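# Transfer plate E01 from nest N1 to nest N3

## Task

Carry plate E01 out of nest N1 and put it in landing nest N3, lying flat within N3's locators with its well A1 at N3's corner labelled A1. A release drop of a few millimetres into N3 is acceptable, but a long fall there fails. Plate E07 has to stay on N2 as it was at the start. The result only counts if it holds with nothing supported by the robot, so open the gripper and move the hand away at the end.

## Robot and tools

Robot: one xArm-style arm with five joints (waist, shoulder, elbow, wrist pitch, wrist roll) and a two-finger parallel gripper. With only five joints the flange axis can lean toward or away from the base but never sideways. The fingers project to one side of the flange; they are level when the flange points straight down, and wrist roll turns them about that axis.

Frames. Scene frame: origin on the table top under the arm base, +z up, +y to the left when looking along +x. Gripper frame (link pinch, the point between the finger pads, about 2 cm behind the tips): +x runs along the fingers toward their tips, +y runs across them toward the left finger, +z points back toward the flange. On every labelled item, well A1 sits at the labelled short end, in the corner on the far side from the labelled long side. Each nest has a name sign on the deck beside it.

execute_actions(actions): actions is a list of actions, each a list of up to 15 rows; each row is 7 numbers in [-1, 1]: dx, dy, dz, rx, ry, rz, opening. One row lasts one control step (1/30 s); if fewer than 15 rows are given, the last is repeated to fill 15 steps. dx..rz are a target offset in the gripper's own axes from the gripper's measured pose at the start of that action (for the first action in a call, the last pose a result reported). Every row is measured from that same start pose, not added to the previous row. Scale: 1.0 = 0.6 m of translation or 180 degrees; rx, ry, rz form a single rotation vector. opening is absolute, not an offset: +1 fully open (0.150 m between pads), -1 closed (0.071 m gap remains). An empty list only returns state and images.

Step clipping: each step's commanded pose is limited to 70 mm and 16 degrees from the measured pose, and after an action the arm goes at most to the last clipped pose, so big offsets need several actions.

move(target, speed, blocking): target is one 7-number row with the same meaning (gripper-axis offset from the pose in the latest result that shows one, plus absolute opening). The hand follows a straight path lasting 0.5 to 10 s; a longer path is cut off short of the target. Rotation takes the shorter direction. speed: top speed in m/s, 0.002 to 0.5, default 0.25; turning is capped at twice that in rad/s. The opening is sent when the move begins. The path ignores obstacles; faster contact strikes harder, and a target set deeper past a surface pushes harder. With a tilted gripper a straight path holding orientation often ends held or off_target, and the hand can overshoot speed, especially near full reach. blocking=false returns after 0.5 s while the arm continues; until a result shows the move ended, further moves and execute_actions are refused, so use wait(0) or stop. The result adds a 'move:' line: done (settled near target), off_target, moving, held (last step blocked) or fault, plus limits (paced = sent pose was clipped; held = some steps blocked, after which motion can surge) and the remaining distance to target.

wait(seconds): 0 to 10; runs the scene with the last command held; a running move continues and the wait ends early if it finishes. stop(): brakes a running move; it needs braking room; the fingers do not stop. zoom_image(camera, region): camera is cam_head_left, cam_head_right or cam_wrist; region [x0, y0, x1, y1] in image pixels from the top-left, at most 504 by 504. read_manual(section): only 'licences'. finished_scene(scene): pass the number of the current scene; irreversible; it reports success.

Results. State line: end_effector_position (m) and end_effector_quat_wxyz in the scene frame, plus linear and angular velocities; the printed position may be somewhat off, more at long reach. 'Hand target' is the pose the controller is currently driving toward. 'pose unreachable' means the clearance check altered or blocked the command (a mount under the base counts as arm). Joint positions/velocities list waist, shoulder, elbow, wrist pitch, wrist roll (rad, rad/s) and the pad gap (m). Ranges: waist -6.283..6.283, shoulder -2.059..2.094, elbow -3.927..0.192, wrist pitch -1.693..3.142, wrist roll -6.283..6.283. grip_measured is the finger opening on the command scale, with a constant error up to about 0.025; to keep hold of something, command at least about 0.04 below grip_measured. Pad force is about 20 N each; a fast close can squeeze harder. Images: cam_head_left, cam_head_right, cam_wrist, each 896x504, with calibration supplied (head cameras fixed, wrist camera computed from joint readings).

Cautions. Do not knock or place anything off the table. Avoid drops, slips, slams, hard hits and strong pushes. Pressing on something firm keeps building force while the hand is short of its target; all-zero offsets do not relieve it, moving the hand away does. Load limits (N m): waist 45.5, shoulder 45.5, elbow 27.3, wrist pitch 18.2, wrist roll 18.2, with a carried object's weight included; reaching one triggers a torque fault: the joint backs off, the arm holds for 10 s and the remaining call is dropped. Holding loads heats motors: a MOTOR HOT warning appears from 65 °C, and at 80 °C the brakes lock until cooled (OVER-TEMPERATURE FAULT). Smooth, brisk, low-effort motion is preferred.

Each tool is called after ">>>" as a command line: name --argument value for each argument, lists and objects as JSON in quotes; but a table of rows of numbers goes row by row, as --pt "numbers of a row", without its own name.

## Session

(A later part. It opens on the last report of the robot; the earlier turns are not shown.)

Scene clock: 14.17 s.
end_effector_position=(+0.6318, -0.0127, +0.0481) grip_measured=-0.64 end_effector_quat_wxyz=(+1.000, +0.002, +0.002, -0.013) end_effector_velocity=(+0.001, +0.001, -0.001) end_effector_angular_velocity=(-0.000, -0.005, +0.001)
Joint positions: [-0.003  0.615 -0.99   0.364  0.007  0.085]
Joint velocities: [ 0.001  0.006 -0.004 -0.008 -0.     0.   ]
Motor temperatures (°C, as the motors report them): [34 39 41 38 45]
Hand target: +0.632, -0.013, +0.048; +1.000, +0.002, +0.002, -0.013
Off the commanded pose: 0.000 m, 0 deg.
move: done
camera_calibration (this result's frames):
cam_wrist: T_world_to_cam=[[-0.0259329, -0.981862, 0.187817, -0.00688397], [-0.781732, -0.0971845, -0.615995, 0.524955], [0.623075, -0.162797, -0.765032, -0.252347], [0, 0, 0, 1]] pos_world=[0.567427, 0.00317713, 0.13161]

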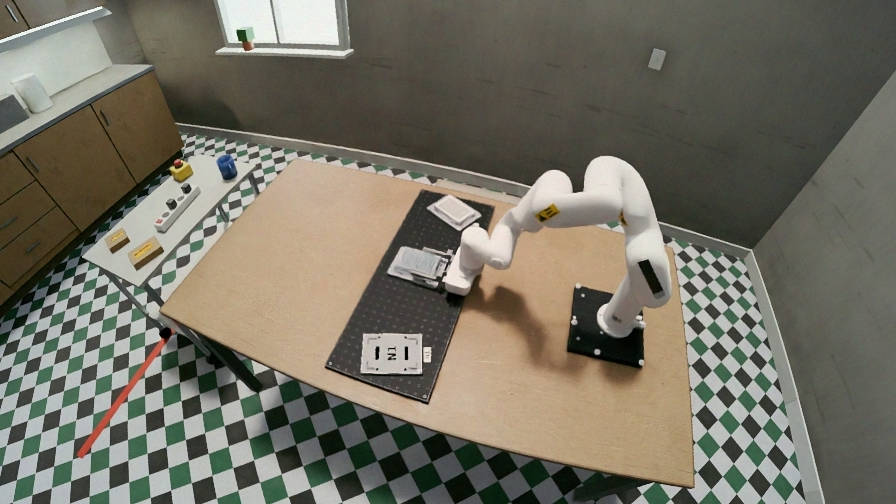

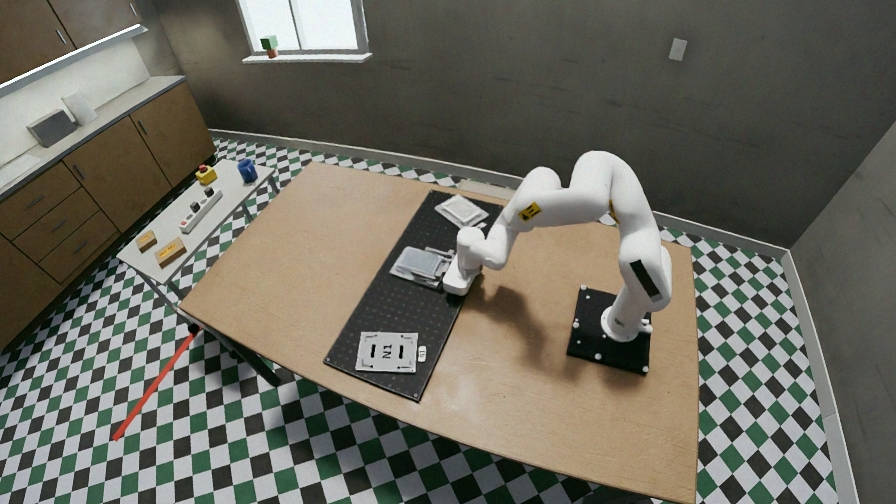

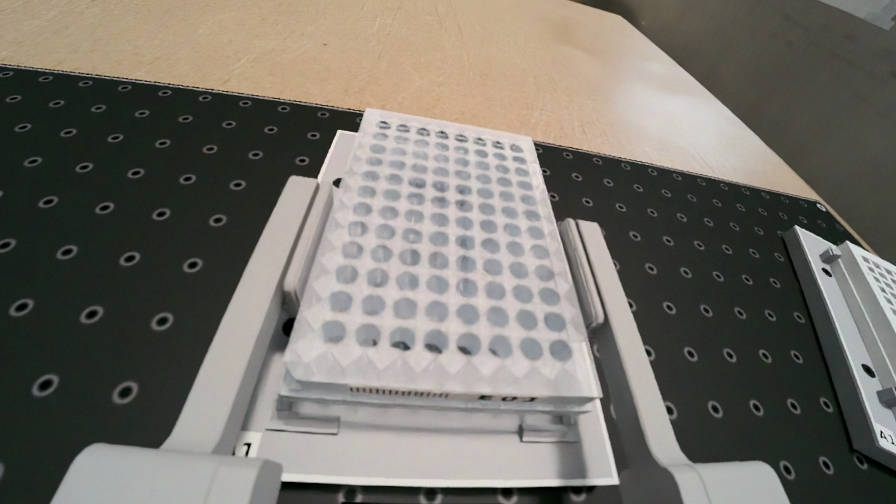

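>>> move --target '[0, 0, -0.019, 0, 0, 0, -0.76]' --speed 0.012

Scene clock: 15.50 s.
end_effector_position=(+0.6317, -0.0126, +0.0368) grip_measured=-0.64 end_effector_quat_wxyz=(+1.000, +0.002, +0.002, -0.013) end_effector_velocity=(+0.000, +0.002, -0.002) end_effector_angular_velocity=(+0.000, -0.000, +0.002)
Joint positions: [-0.003  0.647 -1.001  0.342  0.007  0.085]
Joint velocities: [ 0.003  0.007 -0.002 -0.005  0.    -0.   ]
Motor temperatures (°C, as the motors report them): [34 39 41 38 45]
Hand target: +0.632, -0.013, +0.037; +1.000, +0.002, +0.002, -0.013
Off the commanded pose: 0.000 m, 0 deg.
move: done
camera_calibration (this result's frames):
cam_wrist: T_world_to_cam=[[-0.0259033, -0.981862, 0.187818, -0.00475343], [-0.781831, -0.0971823, -0.61587, 0.518051], [0.622952, -0.162795, -0.765133, -0.26082], [0, 0, 0, 1]] pos_world=[0.567384, 0.00321793, 0.120383]

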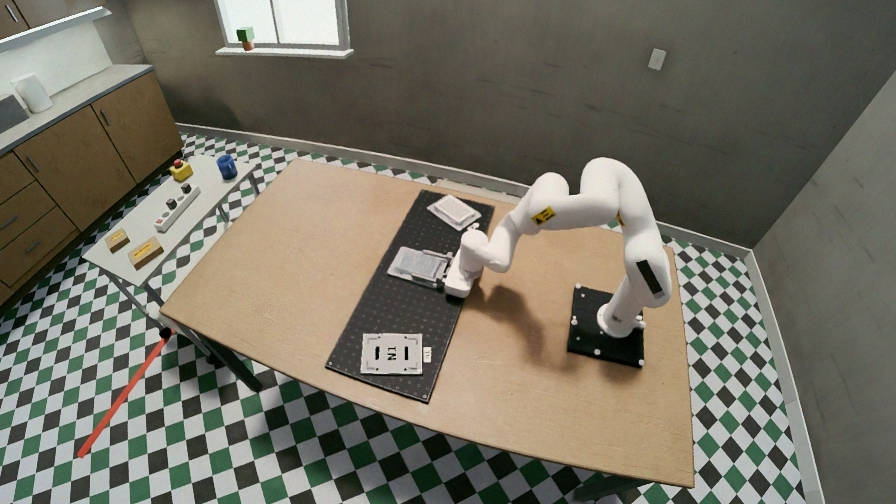

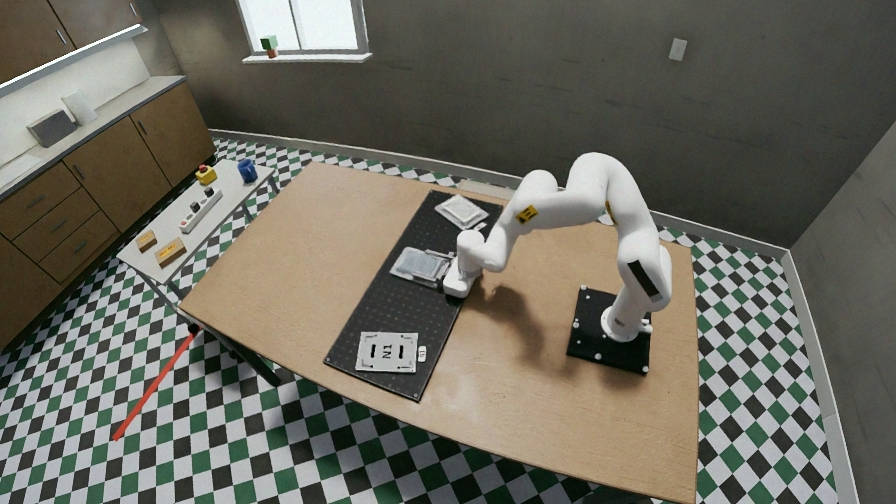

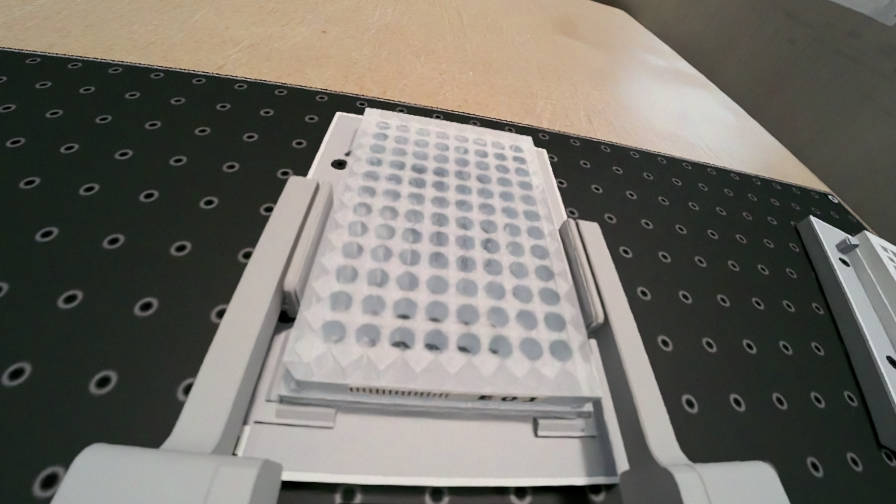

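>>> execute_actions --actions '[[[0,0,-0.001,0,0,0,-0.76],[0,0,-0.002,0,0,0,-0.76],[0,0,-0.003,0,0,0,-0.76]],[[0,0,0,0,0,0,-0.6],[0,0,0,0,0,0,-0.55],[0,0,0,0,0,0,-0.5],[0,0,0,0,0,0,-0.45],[0,0,0,0,0,0,-0.4],[0,0,0,0,0,0,-0.3]]]'

>>> move --target '[-0.1, 0, 0.12, 0, 0, 0, -0.3]' --speed 0.1

>>> zoom_image --camera "cam_wrist" --region '[280, 130, 560, 380]'

Scene clock: 16.60 s.
end_effector_position=(+0.6318, -0.0126, +0.0351) grip_measured=-0.30 end_effector_quat_wxyz=(+1.000, +0.002, +0.002, -0.013) end_effector_velocity=(-0.000, -0.001, -0.000) end_effector_angular_velocity=(-0.000, +0.001, -0.001)
Joint positions: [-0.003  0.653 -1.003  0.338  0.007  0.099]
Joint velocities: [-0.001 -0.     0.     0.001 -0.     0.   ]
Motor temperatures (°C, as the motors report them): [34 39 41 38 45]
Hand target: +0.632, -0.013, +0.035; +1.000, +0.002, +0.002, -0.013
Off the commanded pose: 0.000 m, 0 deg.
camera_calibration (this result's frames):
cam_wrist: T_world_to_cam=[[-0.0259264, -0.981862, 0.187817, -0.00441008], [-0.781755, -0.0971837, -0.615967, 0.516979], [0.623047, -0.162797, -0.765055, -0.262216], [0, 0, 0, 1]] pos_world=[0.56741, 0.00322396, 0.11866]

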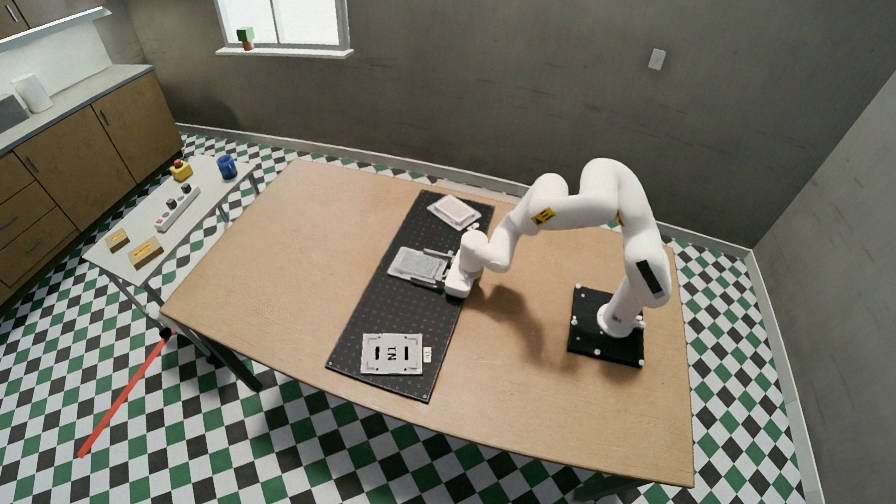

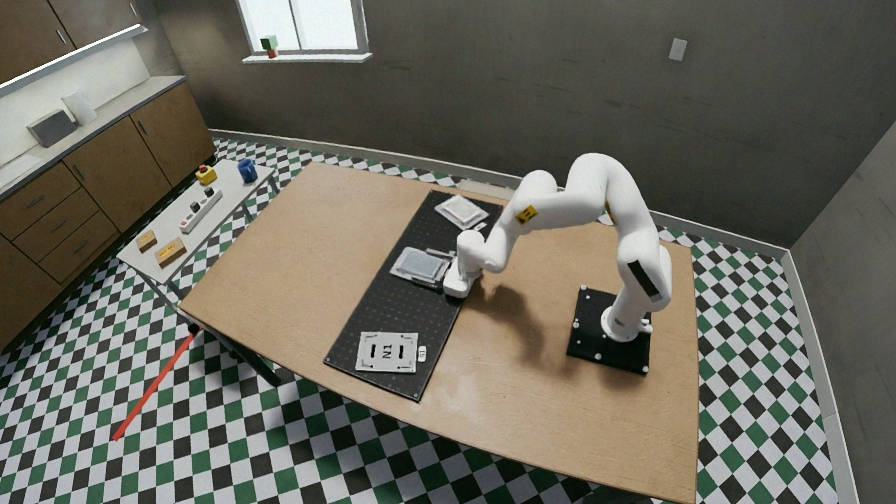

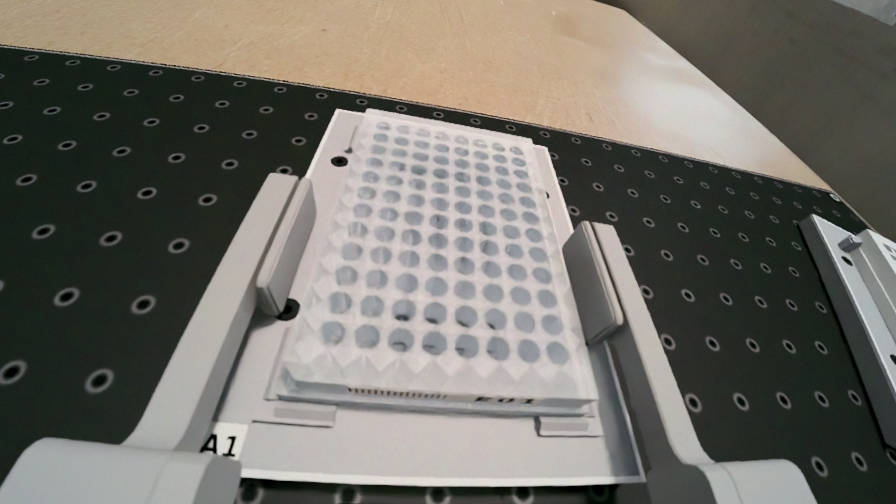

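Scene clock: 18.03 s.
end_effector_position=(+0.5720, -0.0114, +0.1068) grip_measured=-0.30 end_effector_quat_wxyz=(+1.000, +0.002, +0.002, -0.013) end_effector_velocity=(-0.001, +0.000, +0.003) end_effector_angular_velocity=(-0.000, -0.001, +0.000)
Joint positions: [-0.002  0.315 -0.718  0.392  0.008  0.099]
Joint velocities: [ 0.001 -0.01   0.005  0.004  0.    -0.   ]
Motor temperatures (°C, as the motors report them): [34 39 41 38 45]
Hand target: +0.572, -0.011, +0.107; +1.000, +0.002, +0.002, -0.013
Off the commanded pose: 0.000 m, 0 deg.
move: done
camera_calibration (this result's frames):
cam_wrist: T_world_to_cam=[[-0.0258753, -0.981865, 0.187809, -0.0182381], [-0.781938, -0.09717, -0.615736, 0.514592], [0.622819, -0.162787, -0.765243, -0.169736], [0, 0, 0, 1]] pos_world=[0.507622, 0.00446466, 0.190389]

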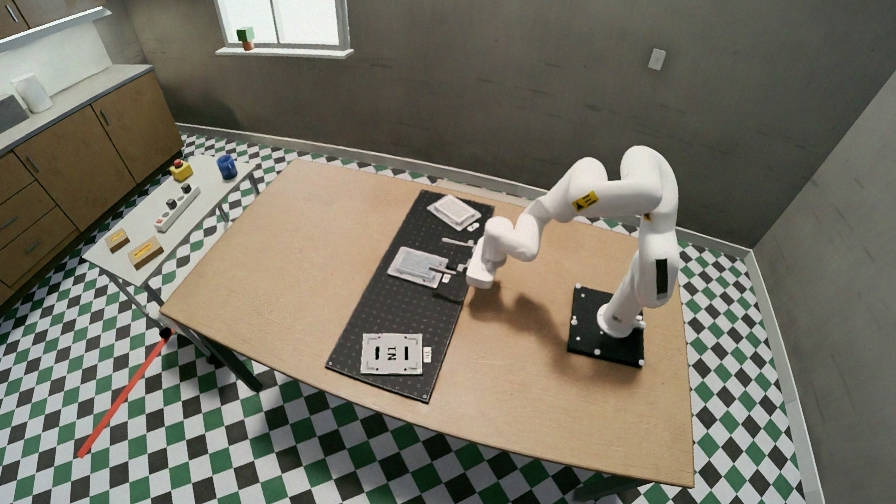

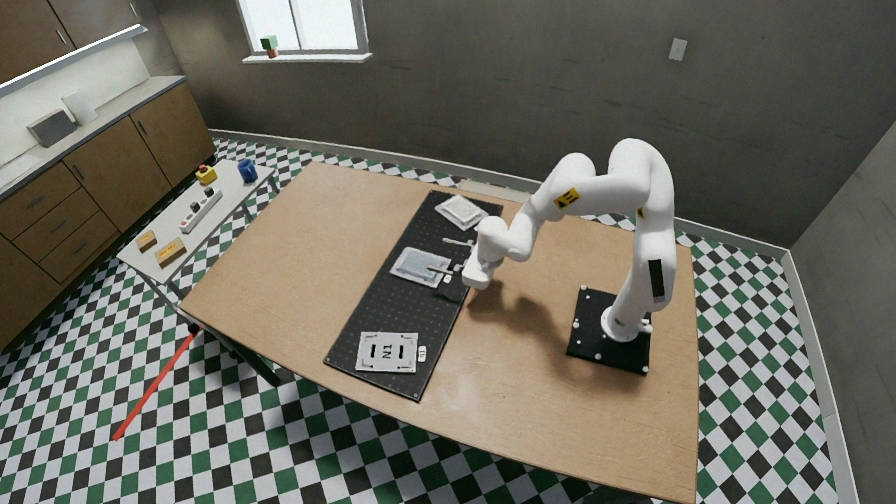

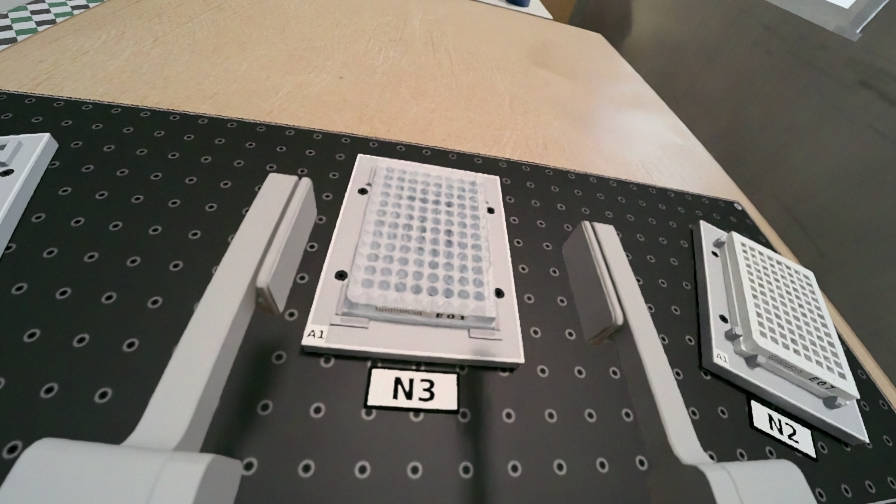

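Region (280, 130, 560, 380) of cam_wrist's 896x504 image, scaled by 1.800, with more detail than that image has; it fills the top 450 rows of this view, and the rest is white.

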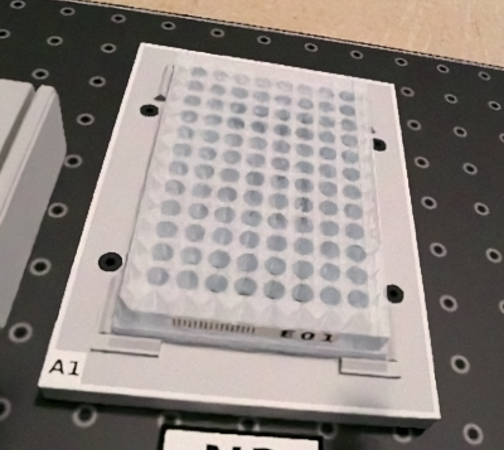

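>>> finished_scene --scene 2

The scene is finished: the task was done.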